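# Lift the rail off two posts onto rubber V pads

## Task

Remove the rail from the two posts and set it down on the two rubber V-shaped pads below; at the end the rail must not touch or sit on the posts, it must rest on the pads by itself with the gripper released and withdrawn, since a rail that stays put only because the robot holds it does not count.

## Robot and tools

Robot: one xArm7 (seven joints) with a two-finger parallel gripper, so every motion argument is a single row for this one arm. The fingers point along the gripper's own +z and close along its y. end_effector_position is the pinch point between closed pads, roughly 2 cm behind the fingertips; on closing, the tips creep about 10 mm further along +z. Fully open is 0.084 m.

Frames: results report the hand in the scene frame, with the origin on the table top under the arm base, +z up, and +y to the left when looking along +x. Positions are in metres, orientation as quaternion w,x,y,z, velocities in m/s and rad/s. The base may be slightly tilted, and the printed position can be off, more so at long reach. Motion commands, by contrast, are expressed in the gripper's own axes.

A ROW is 7 numbers, each from -1 to 1, in this order: dx, dy, dz, rx, ry, rz, opening. The first six are an offset, not a pose: a displacement and rotation vector in gripper axes relative to the hand's measured pose when the action began (for the first action in a call, the pose in the most recent result of this scene). A value of 1.0 means 0.6 m for dx, dy, dz and 180 degrees for the rotation vector rx, ry, rz. Opening is absolute: +1 fully open, -1 closed.

execute_actions(actions): a list of actions run in sequence. Each action is a table of 1 to 15 rows; each row lasts one control step of 1/30 s, and if fewer than 15 rows are given the last one repeats to fill 15 steps (0.5 s). Every row in an action is measured from that action's start pose, not from the row before. An empty list just returns state and images. Per step, the commanded pose is clipped to within 70 mm and 16 degrees of the measured one, so large offsets need several actions; after an action the arm only continues to the last clipped pose.

move(target, speed, blocking): target is one row as above, an offset from the pose in the latest result that showed one. The hand follows a straight path there, lasting 0.5 to 10 s (cut off at 10 s). speed is the top path speed in m/s, 0.002 to 0.5, default 0.25; turning is capped at twice that in rad/s. The opening is sent at the start. The path ignores obstacles; faster moves hit harder, and aiming further beyond contact pushes harder. The hand may lag, drift, or exceed speed near full arm extension. blocking=false returns after 0.5 s while motion continues; then only wait or stop are accepted until a result shows the move ended.

wait(seconds): 0 to 10 s, holding the last command; returns early if a running move ends. stop(): brakes a running move (needs room; fingers keep moving). zoom_image(camera, region): camera is cam_high, cam_low or cam_wrist; region is [x0, y0, x1, y1] pixels from the top-left, at most 504 by 504, of that camera's latest 896x504 image. show_instructions() shows the reference images. read_manual(section) gives licence texts only. finished_scene(scene) ends scene 1 or 2 for good and reports success; replying without a tool call ends everything.

Results: a state line (pose, velocities, joint positions, grip_measured on the opening scale), camera images, step readings for action calls (HELD marks steps held back), and "Hand target", the pose the controller now drives toward. A move adds a "move:" line: done means at rest near target; off_target, moving, held or fault describe other endings; limits=paced means clipping, limits=held means a check blocked steps and the arm may then surge faster than speed. "pose unreachable" means the clearance check altered or blocked the command; the base's mount counts as arm for that check.

Gripping: to hold, command an opening clearly below grip_measured; the bigger the gap, the harder the squeeze (about 24 N per pad max). Closing fast can squeeze harder. Echoing grip_measured still presses lightly on parts up to about 6 cm wide.

Hazards: if contact torque reaches a joint's load limit (waist and shoulder 44, upper arm roll, elbow, forearm roll 26.4, wrist pitch and roll 17.6 N m, held weight included), the arm backs off, freezes for 10 s and drops the rest of the call. Holding loads heats motors; MOTOR HOT appears at 65 °C and an OVER-TEMPERATURE FAULT brakes the arm at 80 °C. The scene keeps running while you compose replies, so the arm holds its last command meanwhile. A part you hold may be tugged briefly, and loose objects pushed. Do not drop the rail, slam it, push hard, or let anything leave the table, which fails the task. Lift the rail clear of the posts, lower it gently onto both V pads, open, and retreat before finishing.

Each tool is called after ">>>" by a JSON object that holds its "method" and its "body".

Reference images:

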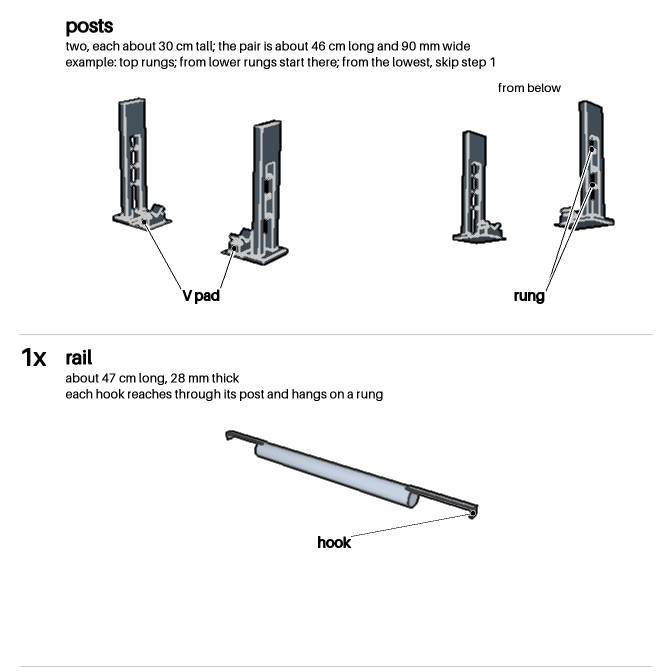

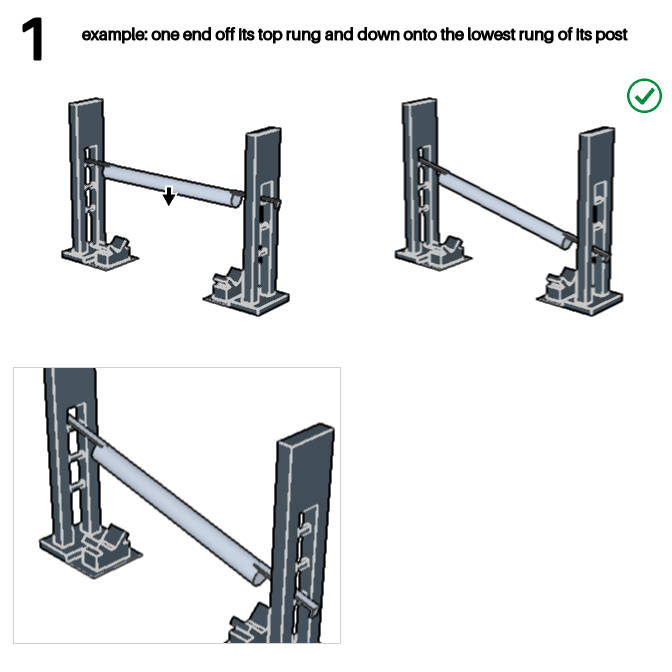

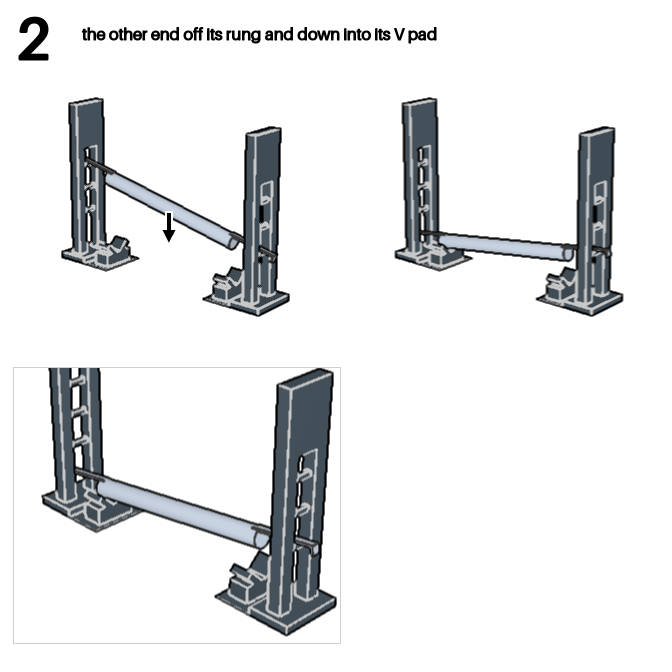

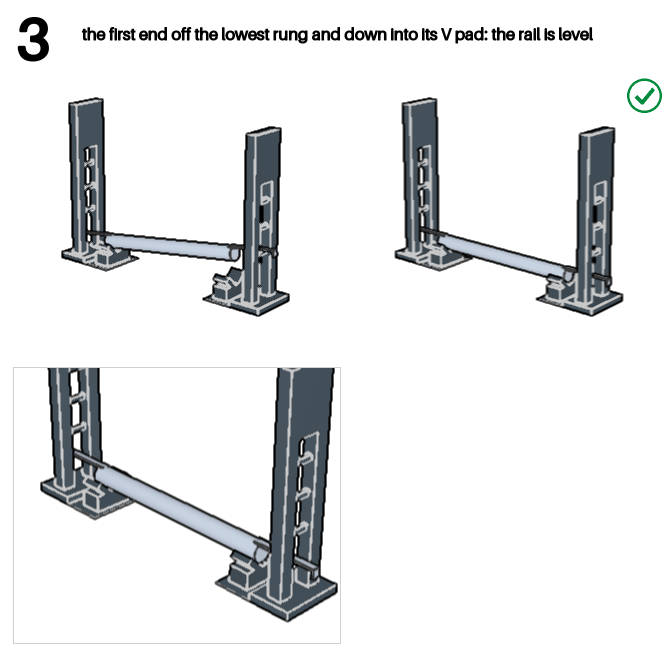

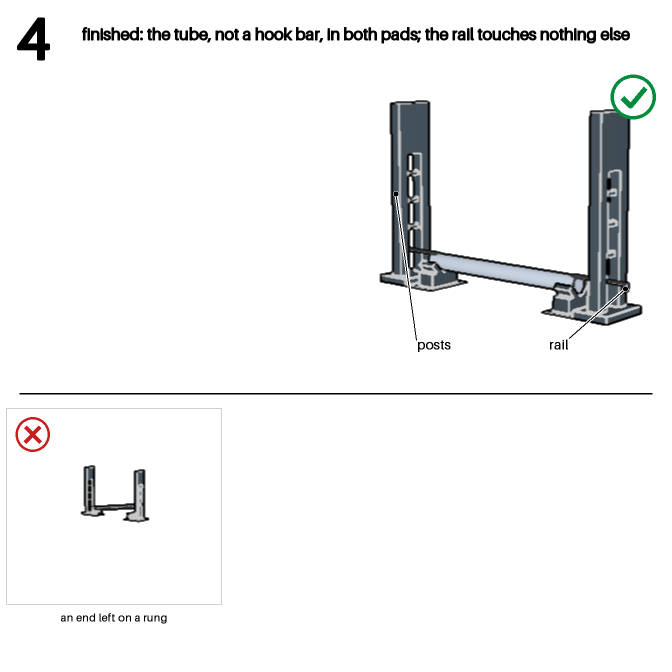

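## Session

>>> {"method": "execute_actions", "body": {"actions": []}}

Scene clock: 0.00 s.
end_effector_position=(+0.2155, -0.1624, +0.1915) grip_measured=+1.00 end_effector_quat_wxyz=(+0.057, +0.940, -0.330, -0.059) end_effector_velocity=(-0.000, +0.001, -0.000) end_effector_angular_velocity=(+0.001, +0.001, +0.003)
Joint positions: [-0.871  0.178 -0.13   0.549  0.308  0.774 -0.432  0.084]
Joint velocities: [-0.    -0.     0.002 -0.001 -0.    -0.    -0.002  0.   ]
Hand target: +0.216, -0.162, +0.192; +0.057, +0.940, -0.330, -0.059

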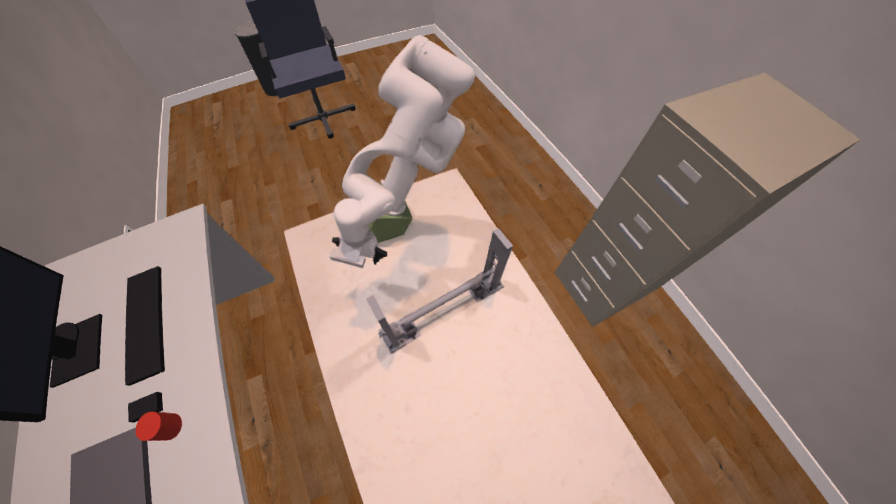

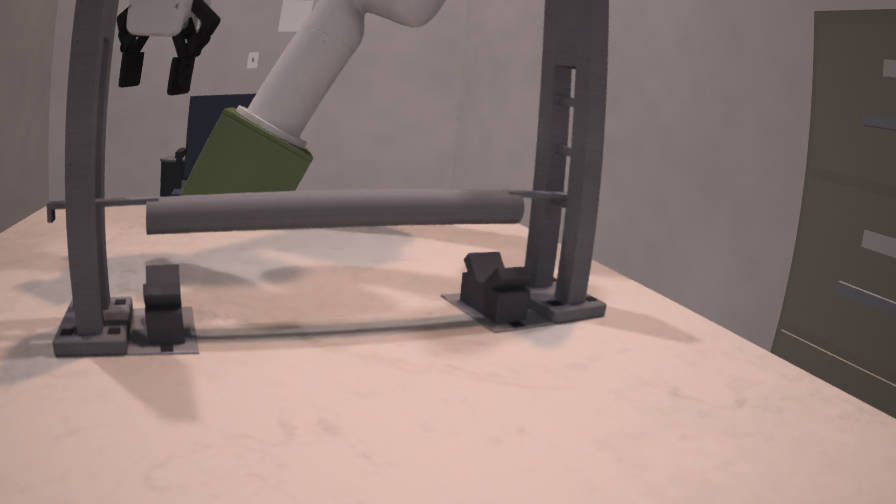

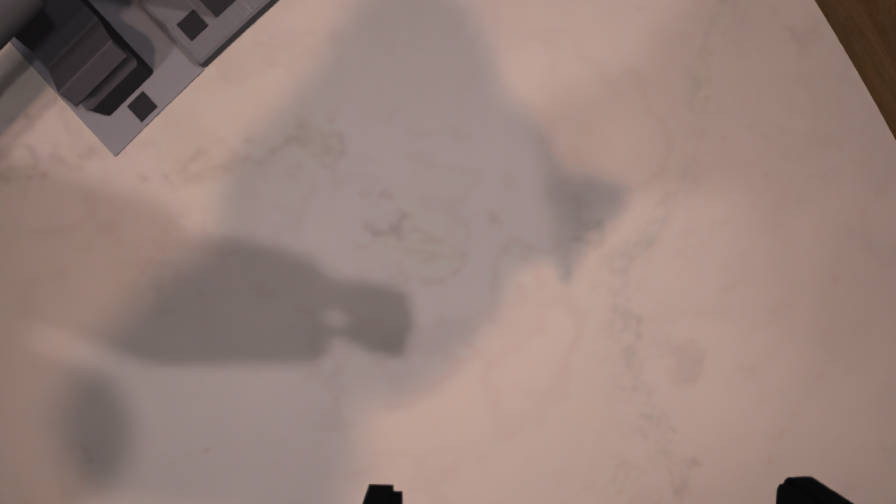

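>>> {"method": "zoom_image", "body": {"camera": "cam_low", "region": [30, 160, 270, 370]}}

>>> {"method": "zoom_image", "body": {"camera": "cam_low", "region": [420, 50, 660, 340]}}

>>> {"method": "zoom_image", "body": {"camera": "cam_high", "region": [340, 210, 540, 370]}}

Region (30, 160, 270, 370) of cam_low's 896x504 image, scaled by 2.100, with more detail than that image has; it fills the top 441 rows of this view, and the rest is white.

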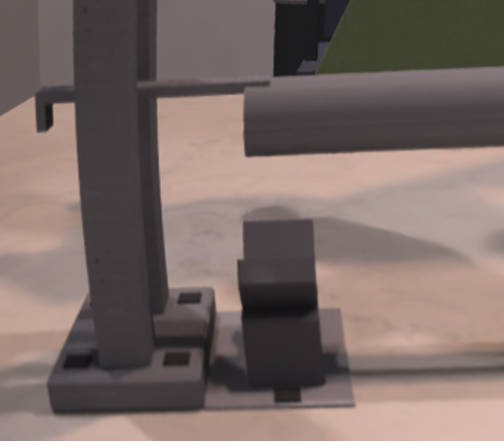

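Region (420, 50, 660, 340) of cam_low's 896x504 image, scaled by 1.738, with more detail than that image has; it fills the left 417 columns of this view, and the rest is white.

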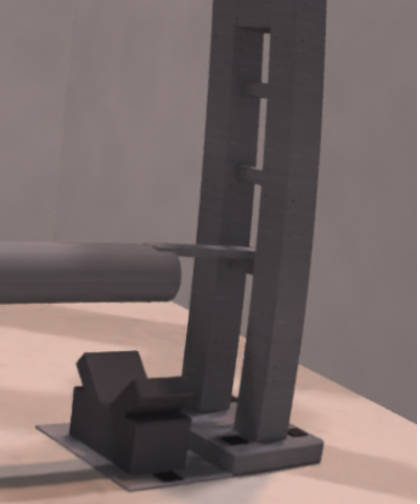

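Region (340, 210, 540, 370) of cam_high's 896x504 image, scaled by 2.520, with more detail than that image has; it fills the top 403 rows of this view, and the rest is white.

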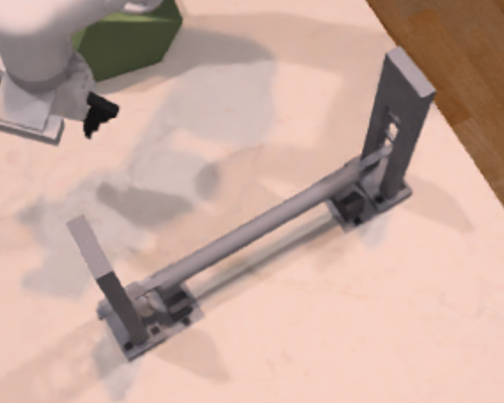

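>>> {"method": "move", "body": {"target": [0.0145,-0.4402,-0.1017,0.0568,0.0039,0.2512,0.5], "speed": 0.25}}

Scene clock: 18.93 s.
end_effector_position=(+0.3930, +0.0406, +0.2129) grip_measured=+0.49 end_effector_quat_wxyz=(-0.004, +0.743, -0.670, +0.002) end_effector_velocity=(+0.002, +0.002, +0.000) end_effector_angular_velocity=(-0.003, +0.000, +0.002)
Joint positions: [-0.585 -0.03   0.14   0.695  0.625  0.907  0.781  0.065]
Joint velocities: [ 0.003  0.     0.004  0.005 -0.003 -0.     0.008  0.   ]
Hand target: +0.393, +0.041, +0.213; -0.004, +0.743, -0.669, +0.002
Off the commanded pose: 0.001 m, 0 deg.
move: done
camera_calibration (this result's frames):
cam_wrist: T_world_to_cam=[[-0.995337, -0.096458, -0.000888738, 0.426252], [-0.096462, 0.995302, 0.00824758, 0.062759], [0.000089018, 0.00829485, -0.999966, 0.347532], [0, 0, 0, 1]] pos_world=[0.430287, -0.0242315, 0.347381]

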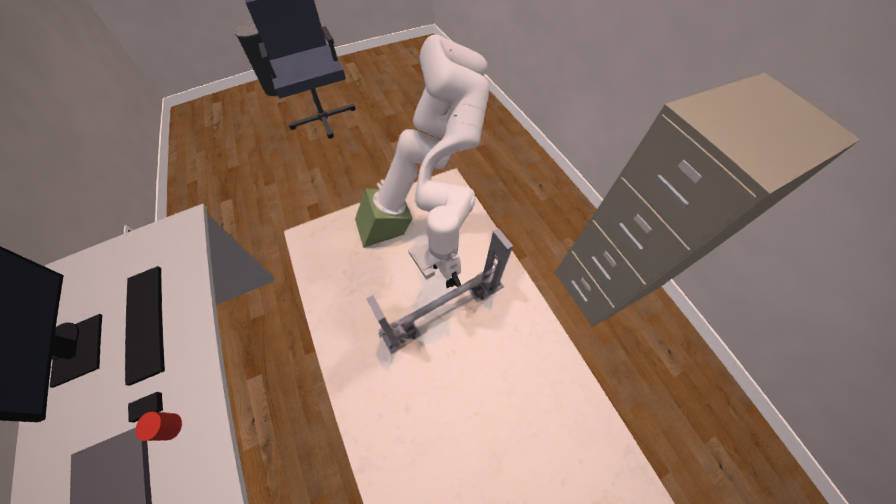

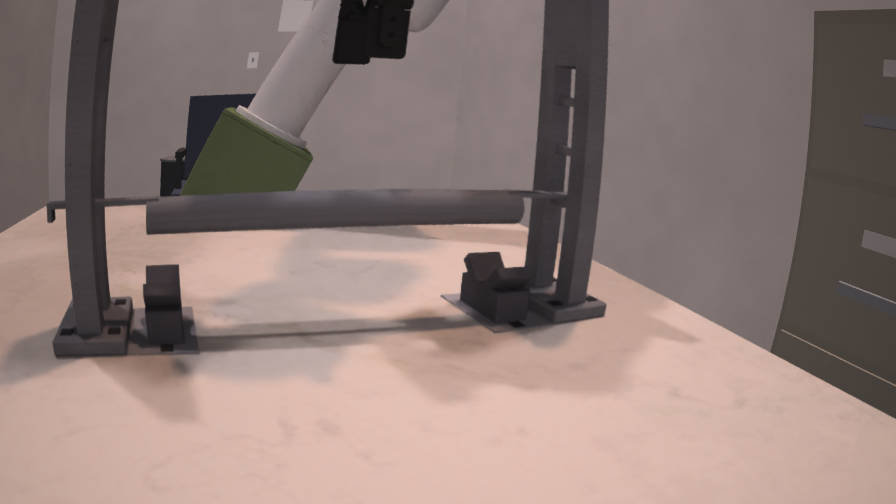

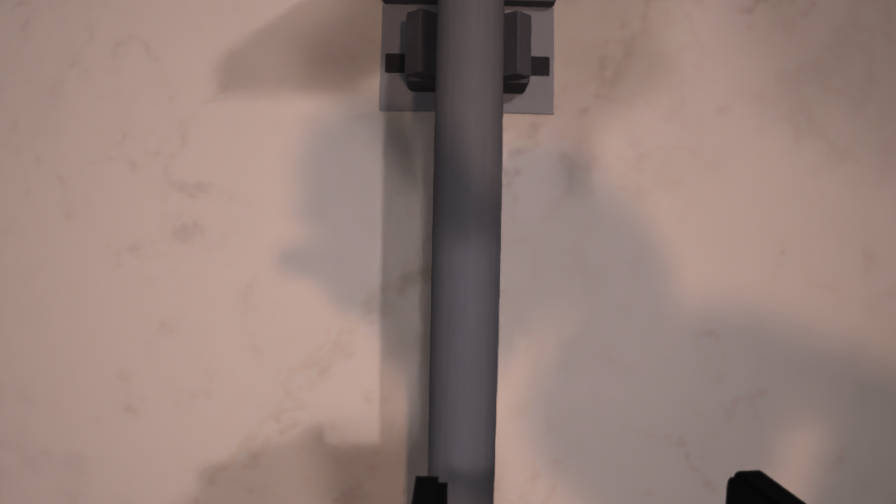

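>>> {"method": "move", "body": {"target": [0.025,-0.042,0.213,0,0,0.006,0.5], "speed": 0.15}}

Scene clock: 23.57 s.
end_effector_position=(+0.4210, +0.0288, +0.0857) grip_measured=+0.49 end_effector_quat_wxyz=(-0.004, +0.737, -0.676, +0.003) end_effector_velocity=(-0.001, +0.000, -0.003) end_effector_angular_velocity=(+0.001, +0.004, -0.002)
Joint positions: [-0.495  0.358  0.232  0.764  0.817  0.562  0.673  0.065]
Joint velocities: [ 0.002  0.006  0.001  0.     0.002 -0.003 -0.     0.   ]
Hand target: +0.421, +0.029, +0.085; -0.004, +0.737, -0.676, +0.002
Off the commanded pose: 0.000 m, 0 deg.
move: done
camera_calibration (this result's frames):
cam_wrist: T_world_to_cam=[[-0.996939, -0.078172, -0.0011719, 0.453025], [-0.0781786, 0.996912, 0.00740306, 0.0705968], [0.000589564, 0.00747202, -0.999972, 0.220245], [0, 0, 0, 1]] pos_world=[0.457027, -0.0366107, 0.220247]

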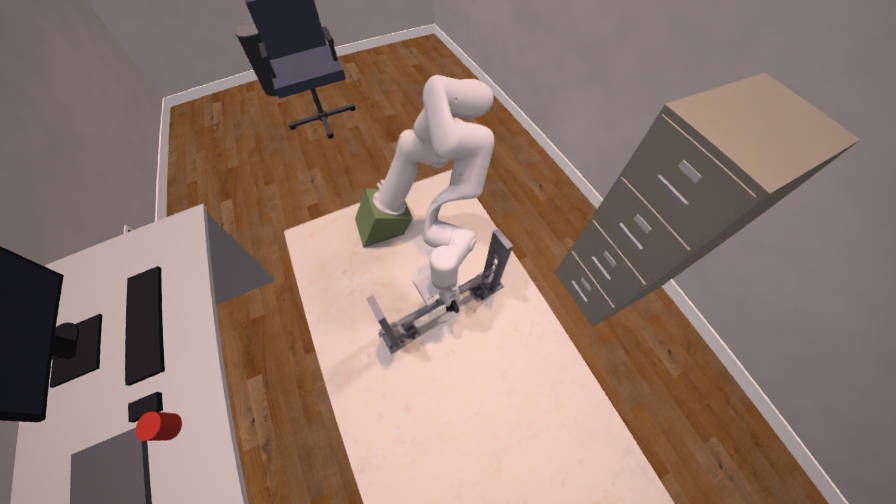

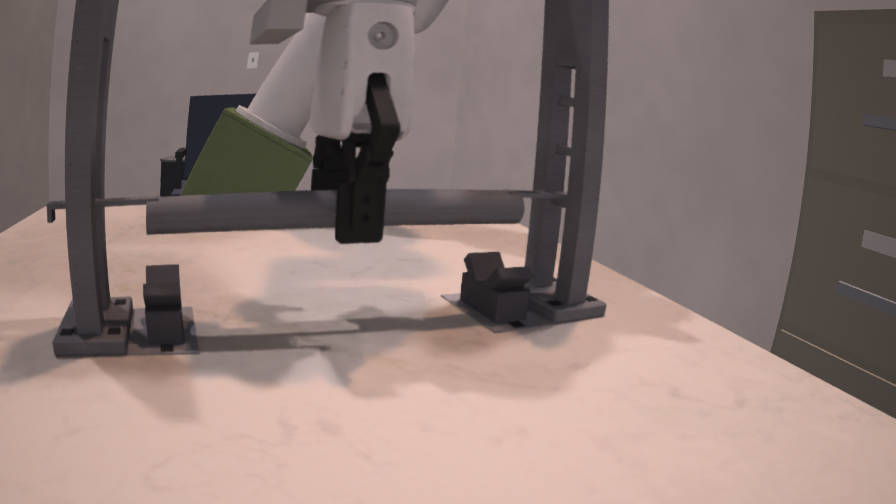

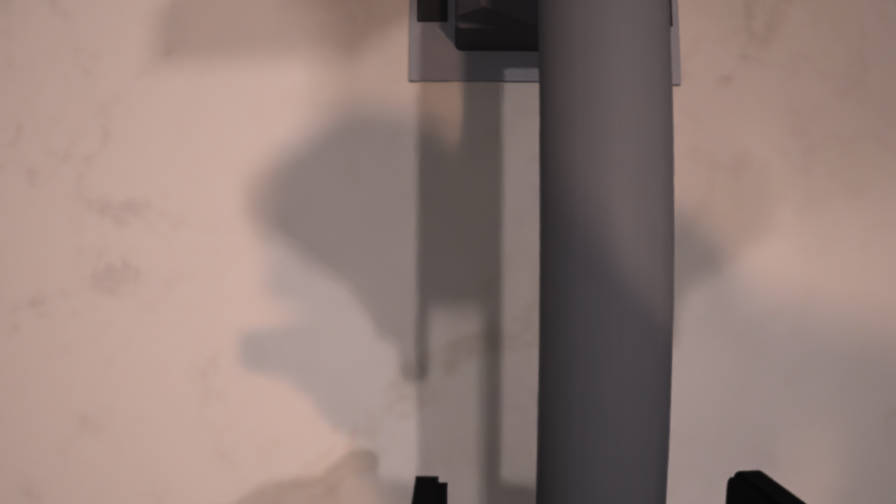

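>>> {"method": "execute_actions", "body": {"actions": [[[0,0,0,0,0,0,0.4],[0,0,0,0,0,0,0.3],[0,0,0,0,0,0,0.2],[0,0,0,0,0,0,0.1],[0,0,0,0,0,0,0.0],[0,0,0,0,0,0,-0.1],[0,0,0,0,0,0,-0.15],[0,0,0,0,0,0,-0.2],[0,0,0,0,0,0,-0.25],[0,0,0,0,0,0,-0.3],[0,0,0,0,0,0,-0.33],[0,0,0,0,0,0,-0.36],[0,0,0,0,0,0,-0.4],[0,0,0,0,0,0,-0.44],[0,0,0,0,0,0,-0.48]],[[0,0,0,0,0,0,-0.55],[0,0,0,0,0,0,-0.6],[0,0,0,0,0,0,-0.7],[0,0,0,0,0,0,-0.8],[0,0,0,0,0,0,-0.9],[0,0,0,0,0,0,-1]]]}}

>>> {"method": "move", "body": {"target": [0,0,-0.033,0,0,0,-1], "speed": 0.04}}

>>> {"method": "zoom_image", "body": {"camera": "cam_low", "region": [30, 120, 230, 300]}}

>>> {"method": "zoom_image", "body": {"camera": "cam_low", "region": [450, 120, 650, 300]}}

Scene clock: 29.23 s.
end_effector_position=(+0.4212, +0.0289, +0.0858) grip_measured=-0.41 end_effector_quat_wxyz=(-0.004, +0.737, -0.676, +0.003) end_effector_velocity=(+0.000, +0.000, +0.000) end_effector_angular_velocity=(-0.000, -0.000, +0.001)
Joint positions: [-0.495  0.358  0.232  0.765  0.817  0.562  0.673  0.026]
Joint velocities: [-0.     0.     0.001  0.001 -0.001 -0.     0.     0.   ]
Hand target: +0.421, +0.029, +0.086; -0.004, +0.737, -0.676, +0.003
Off the commanded pose: 0.000 m, 0 deg.
Step readings (end_effector_position; steps 1 to 15: 1st action; 16 to 30: 2nd action):
0: (+0.4208, +0.0289, +0.0853)
1: (+0.4208, +0.0289, +0.0853)
2: (+0.4208, +0.0289, +0.0853)
4: (+0.4209, +0.0289, +0.0855)
8: (+0.4210, +0.0288, +0.0856)
15: (+0.4212, +0.0289, +0.0858)
16: (+0.4212, +0.0289, +0.0858)
17: (+0.4212, +0.0289, +0.0858)
19: (+0.4212, +0.0289, +0.0858)
23: (+0.4212, +0.0289, +0.0858)
30: end_effector_position above
camera_calibration (this result's frames):
cam_wrist: T_world_to_cam=[[-0.996899, -0.0786696, -0.00164925, 0.453323], [-0.0786795, 0.996874, 0.00721014, 0.0707968], [0.00107687, 0.00731755, -0.999973, 0.220189], [0, 0, 0, 1]] pos_world=[0.45725, -0.0365241, 0.22042]

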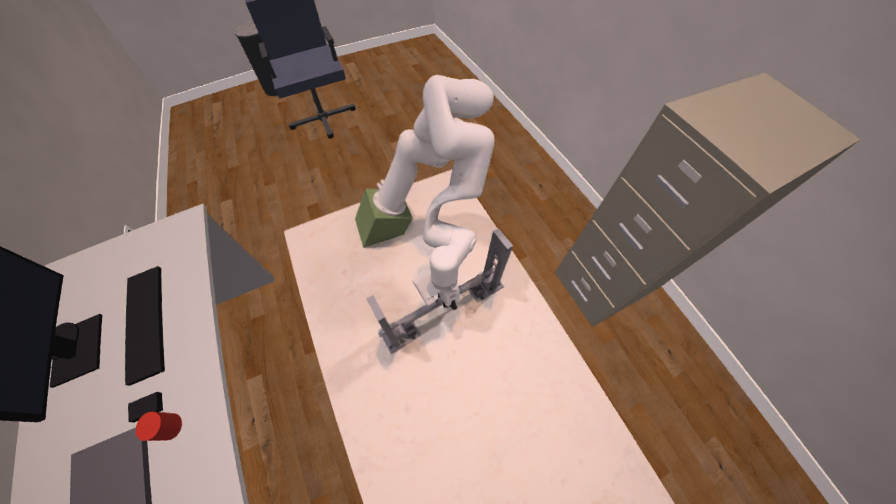

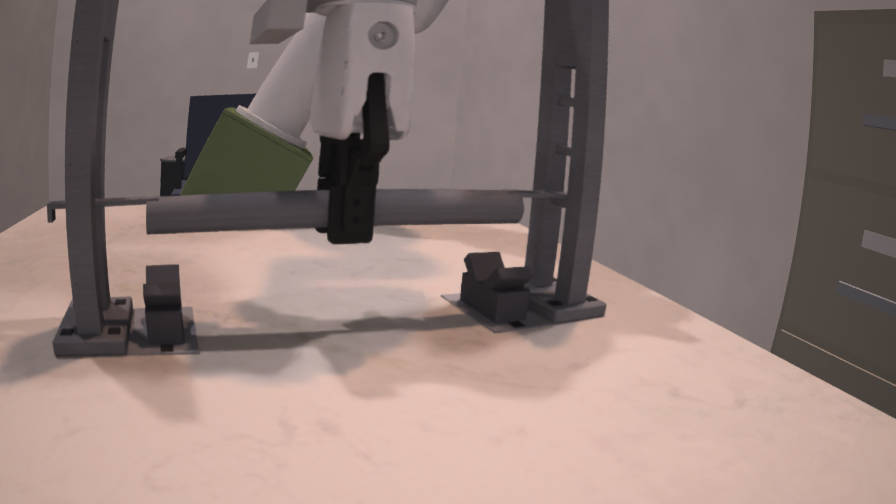

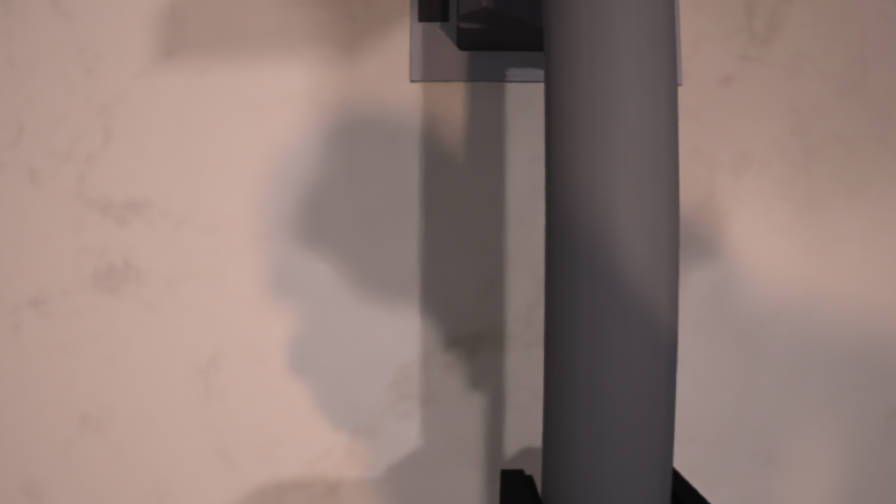

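Scene clock: 30.07 s.
end_effector_position=(+0.4209, +0.0289, +0.1053) grip_measured=-0.41 end_effector_quat_wxyz=(-0.004, +0.737, -0.676, +0.003) end_effector_velocity=(-0.001, +0.001, +0.000) end_effector_angular_velocity=(+0.002, +0.004, -0.001)
Joint positions: [-0.506  0.304  0.214  0.757  0.781  0.613  0.699  0.026]
Joint velocities: [ 0.    -0.002  0.    -0.001 -0.003  0.004  0.004  0.   ]
Hand target: +0.421, +0.029, +0.106; -0.004, +0.737, -0.676, +0.003
Off the commanded pose: 0.000 m, 0 deg.
move: done
camera_calibration (this result's frames):
cam_wrist: T_world_to_cam=[[-0.996904, -0.0786143, -0.00135201, 0.45299], [-0.0786222, 0.996877, 0.00746267, 0.0705856], [0.000761117, 0.00754586, -0.999971, 0.239867], [0, 0, 0, 1]] pos_world=[0.456955, -0.0365636, 0.239946]

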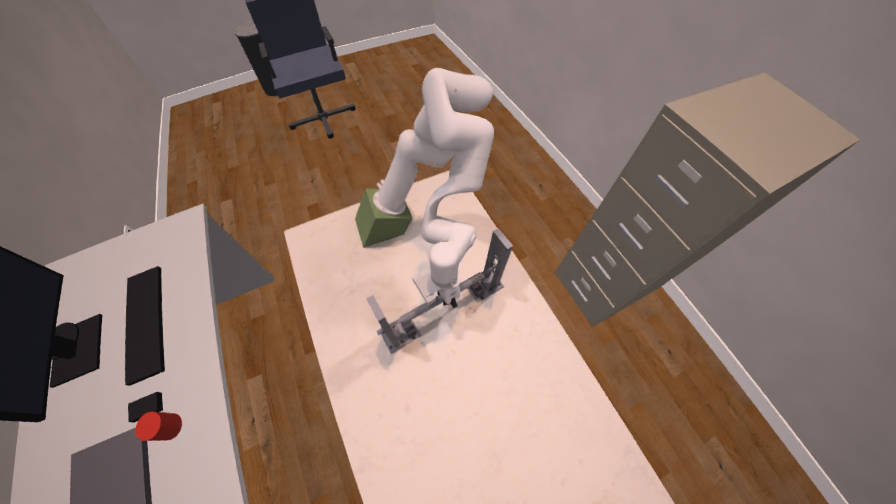

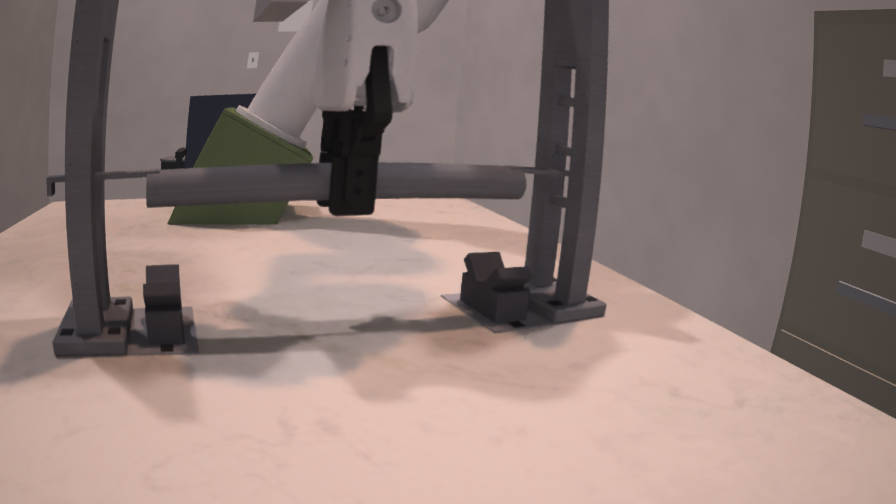

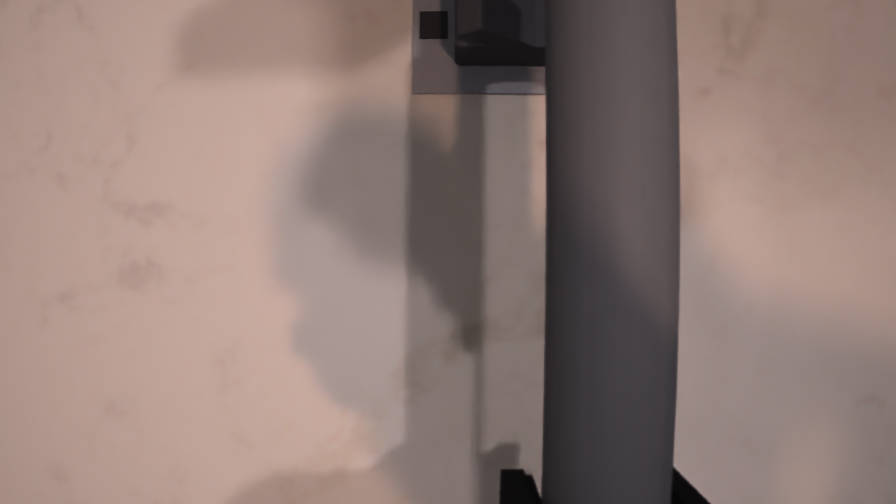

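Region (30, 120, 230, 300) of cam_low's 896x504 image, scaled by 2.520, with more detail than that image has; it fills the top 454 rows of this view, and the rest is white.

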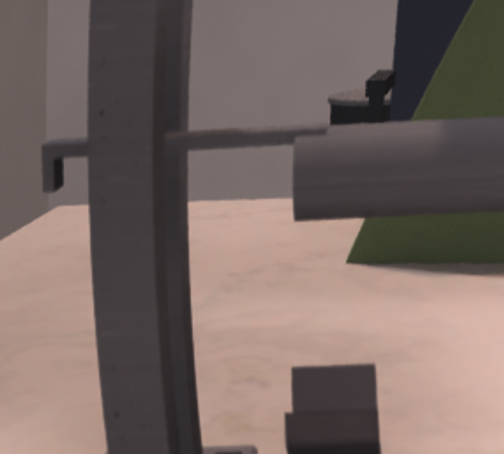

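Region (450, 120, 650, 300) of cam_low's 896x504 image, scaled by 2.520, with more detail than that image has; it fills the top 454 rows of this view, and the rest is white.

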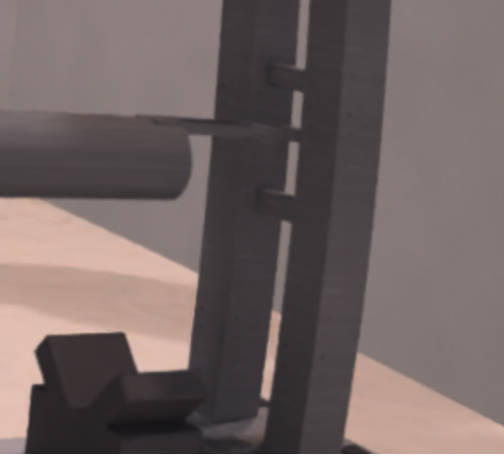

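>>> {"method": "move", "body": {"target": [0.057,-0.001,0,0,0,0,-1], "speed": 0.05}}

>>> {"method": "zoom_image", "body": {"camera": "cam_low", "region": [0, 120, 200, 300]}}

>>> {"method": "zoom_image", "body": {"camera": "cam_low", "region": [480, 130, 620, 250]}}

Scene clock: 36.73 s.
end_effector_position=(+0.4244, -0.0048, +0.1052) grip_measured=-0.41 end_effector_quat_wxyz=(-0.004, +0.737, -0.676, +0.002) end_effector_velocity=(+0.001, +0.000, +0.000) end_effector_angular_velocity=(+0.001, -0.001, +0.004)
Joint positions: [-0.546  0.367  0.182  0.8    0.76   0.623  0.641  0.026]
Joint velocities: [-0.001  0.002  0.001  0.004 -0.001  0.002 -0.003 -0.   ]
Hand target: +0.424, -0.005, +0.105; -0.004, +0.737, -0.676, +0.003
Off the commanded pose: 0.000 m, 0 deg.
move: done
camera_calibration (this result's frames):
cam_wrist: T_world_to_cam=[[-0.996872, -0.0790308, -0.00113642, 0.453844], [-0.0790372, 0.996842, 0.00766189, 0.104568], [0.000527306, 0.00772774, -0.99997, 0.240046], [0, 0, 0, 1]] pos_world=[0.460562, -0.0702249, 0.239754]

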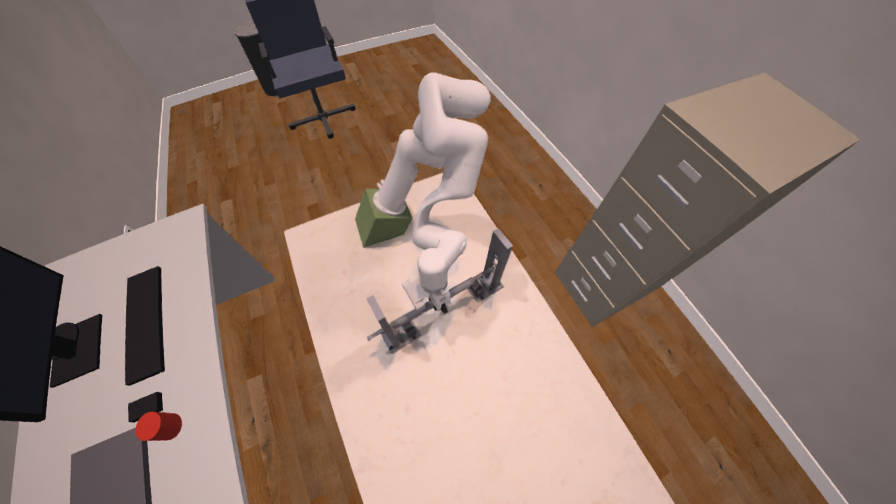

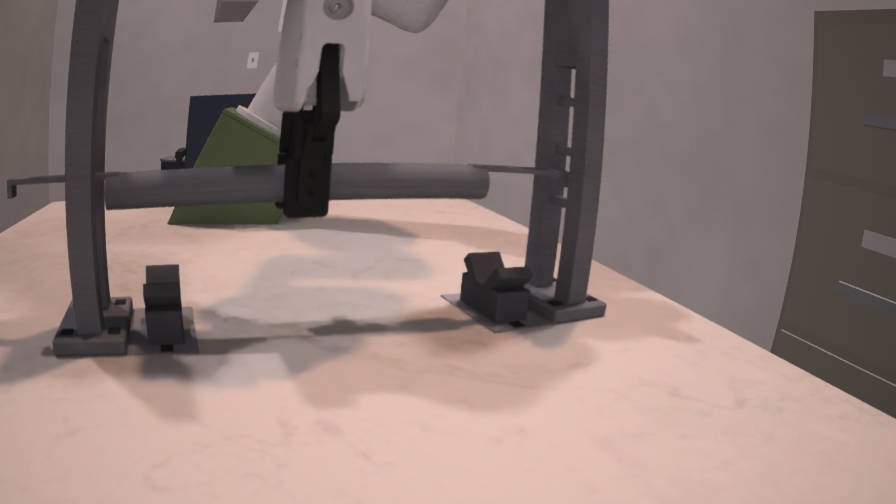

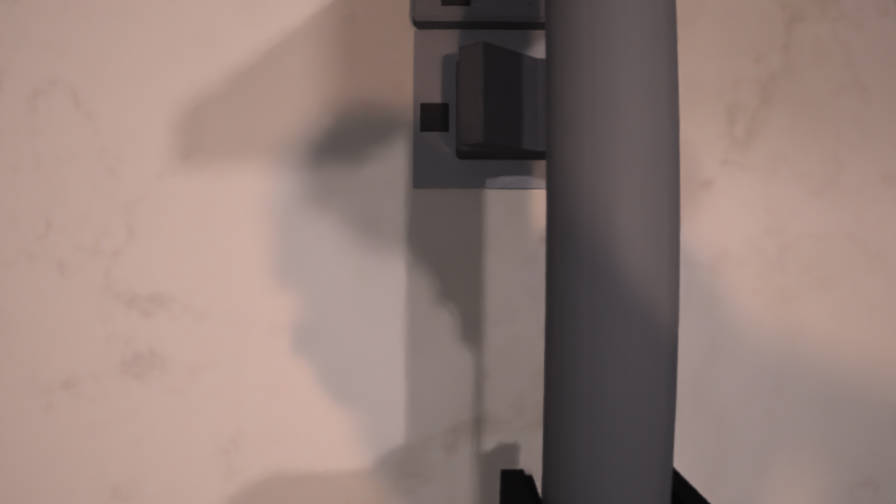

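Region (0, 120, 200, 300) of cam_low's 896x504 image, scaled by 2.520, with more detail than that image has; it fills the top 454 rows of this view, and the rest is white.

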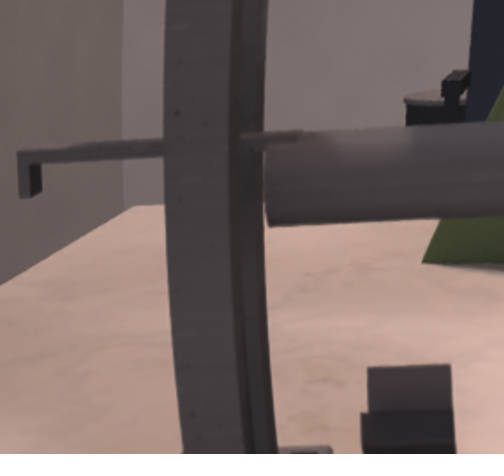

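Region (480, 130, 620, 250) of cam_low's 896x504 image, scaled by 3.600, with more detail than that image has; it fills the top 432 rows of this view, and the rest is white.

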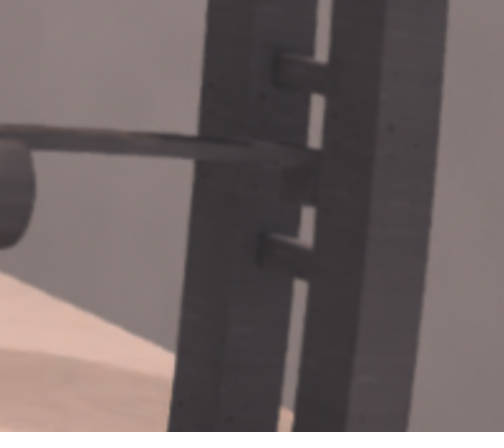

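>>> {"method": "move", "body": {"target": [0.010,0,0,0,0,0,-1], "speed": 0.02}}

>>> {"method": "zoom_image", "body": {"camera": "cam_low", "region": [40, 140, 160, 240]}}

>>> {"method": "zoom_image", "body": {"camera": "cam_low", "region": [510, 140, 610, 230]}}

Scene clock: 40.97 s.
end_effector_position=(+0.4249, -0.0107, +0.1052) grip_measured=-0.41 end_effector_quat_wxyz=(-0.004, +0.737, -0.676, +0.002) end_effector_velocity=(+0.000, +0.000, -0.000) end_effector_angular_velocity=(+0.001, +0.001, +0.002)
Joint positions: [-0.553  0.378  0.176  0.807  0.757  0.625  0.631  0.026]
Joint velocities: [-0.001  0.002  0.001  0.002 -0.001  0.001 -0.001 -0.   ]
Hand target: +0.425, -0.011, +0.105; -0.004, +0.737, -0.676, +0.002
Off the commanded pose: 0.000 m, 0 deg.
move: done
camera_calibration (this result's frames):
cam_wrist: T_world_to_cam=[[-0.996881, -0.0789122, -0.0011357, 0.453876], [-0.0789186, 0.996852, 0.00764593, 0.110447], [0.000528765, 0.00771171, -0.99997, 0.240076], [0, 0, 0, 1]] pos_world=[0.46105, -0.076134, 0.23974]

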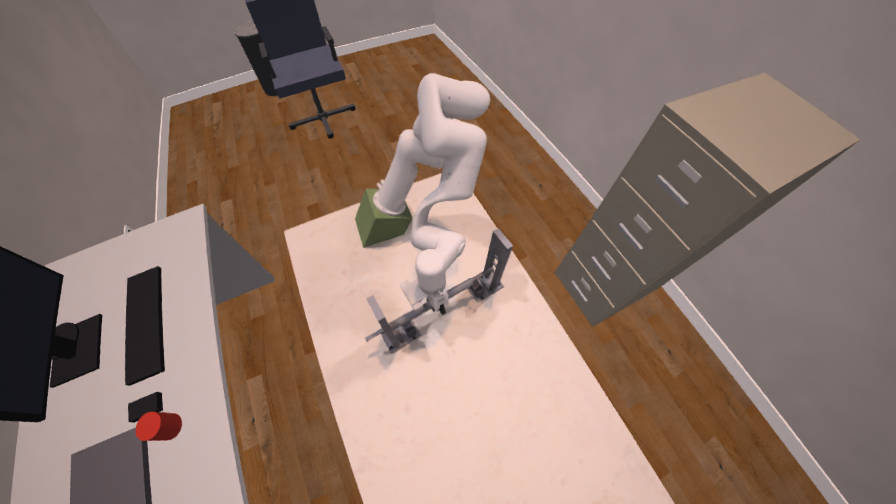

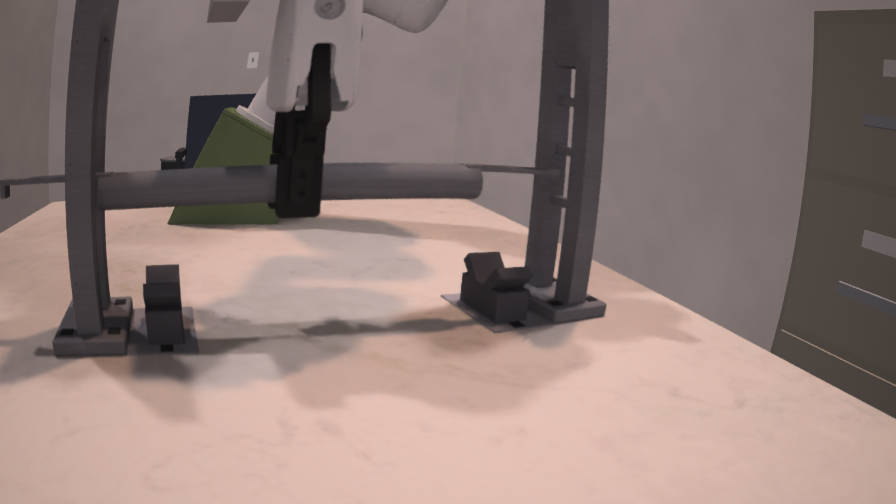

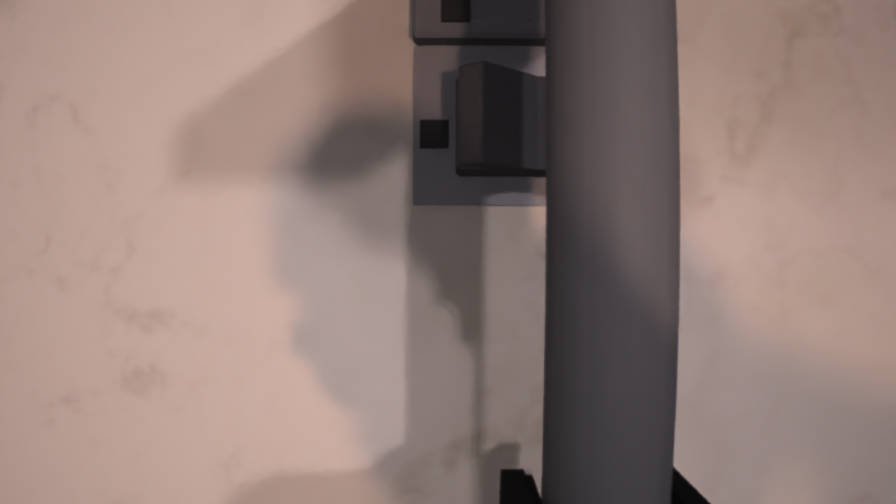

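Region (40, 140, 160, 240) of cam_low's 896x504 image, scaled by 4.200, with more detail than that image has.

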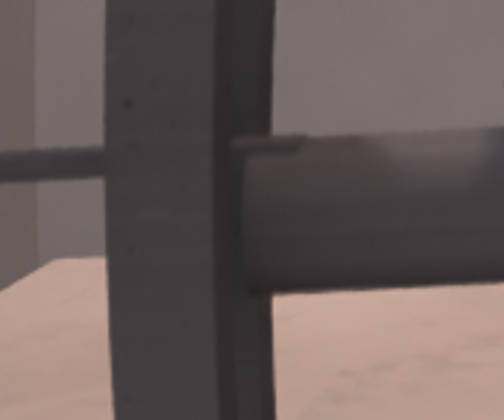

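Region (510, 140, 610, 230) of cam_low's 896x504 image, scaled by 5.040, with more detail than that image has; it fills the top 454 rows of this view, and the rest is white.

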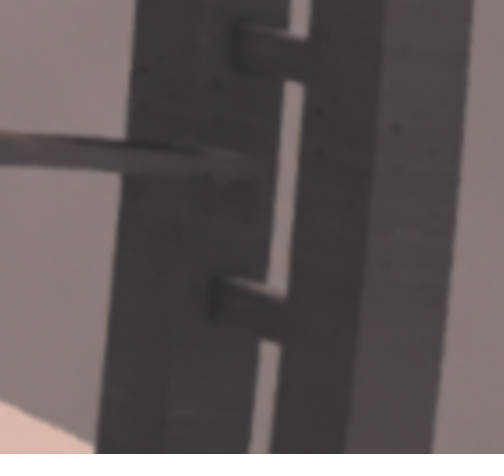

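>>> {"method": "move", "body": {"target": [0,0,0.0288,0,0.0294,0,-1], "speed": 0.04}}

>>> {"method": "zoom_image", "body": {"camera": "cam_low", "region": [450, 140, 630, 300]}}

Scene clock: 48.13 s.
end_effector_position=(+0.4251, -0.0106, +0.0880) grip_measured=-0.41 end_effector_quat_wxyz=(+0.027, +0.736, -0.676, +0.036) end_effector_velocity=(+0.000, -0.002, +0.000) end_effector_angular_velocity=(-0.009, -0.004, -0.005)
Joint positions: [-0.481  0.395  0.177  0.777  0.733  0.493  0.699  0.026]
Joint velocities: [ 0.004  0.001 -0.003 -0.002 -0.003 -0.01   0.007  0.   ]
Hand target: +0.425, -0.011, +0.088; +0.027, +0.736, -0.676, +0.037
Off the commanded pose: 0.000 m, 0 deg.
move: done
camera_calibration (this result's frames):
cam_wrist: T_world_to_cam=[[-0.996924, -0.0783484, -0.00207777, 0.454182], [-0.0778956, 0.993396, -0.0842383, 0.118157], [0.00866399, -0.0838173, -0.996443, 0.218194], [0, 0, 0, 1]] pos_world=[0.460099, -0.0635042, 0.228315]

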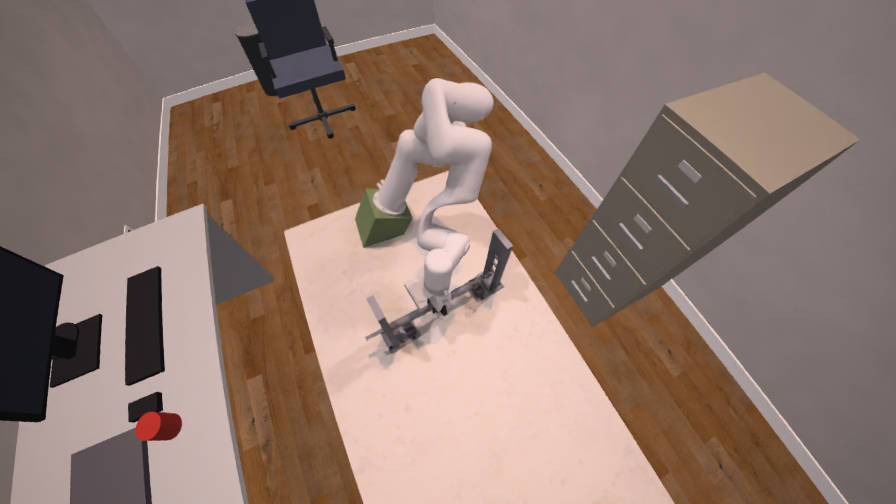

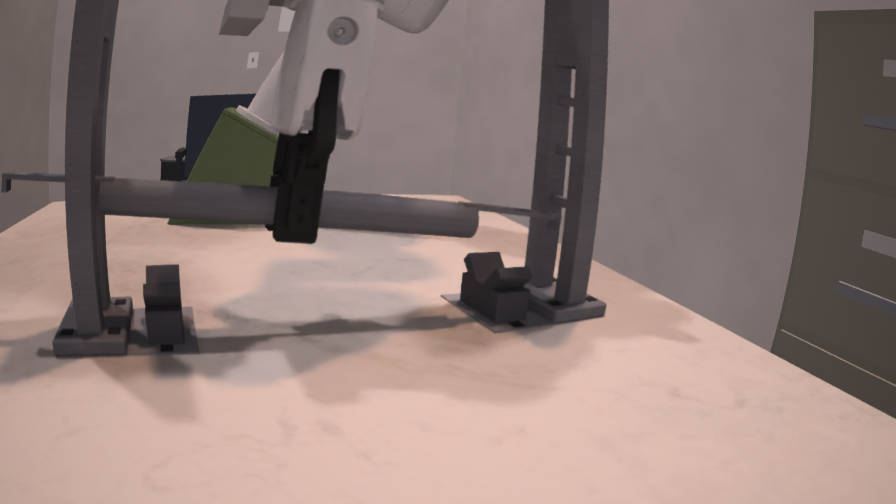

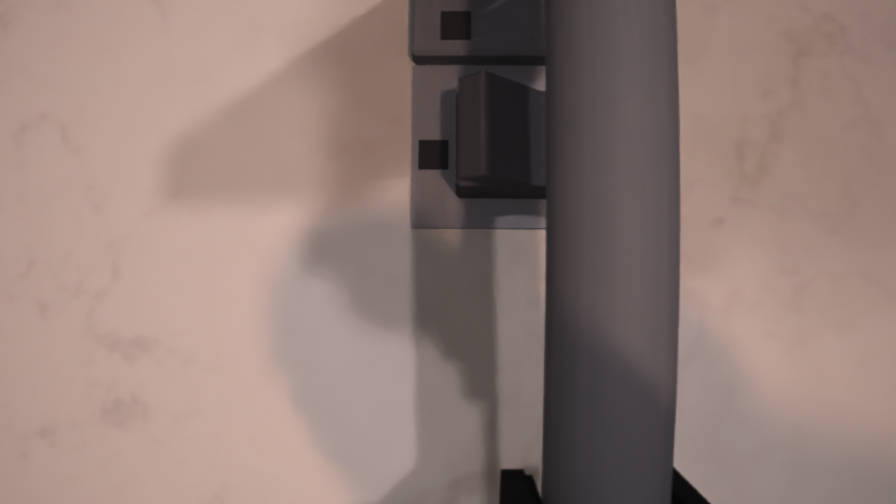

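Region (450, 140, 630, 300) of cam_low's 896x504 image, scaled by 2.800, with more detail than that image has.

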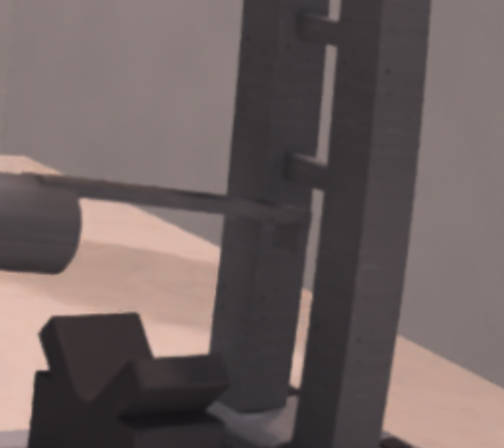

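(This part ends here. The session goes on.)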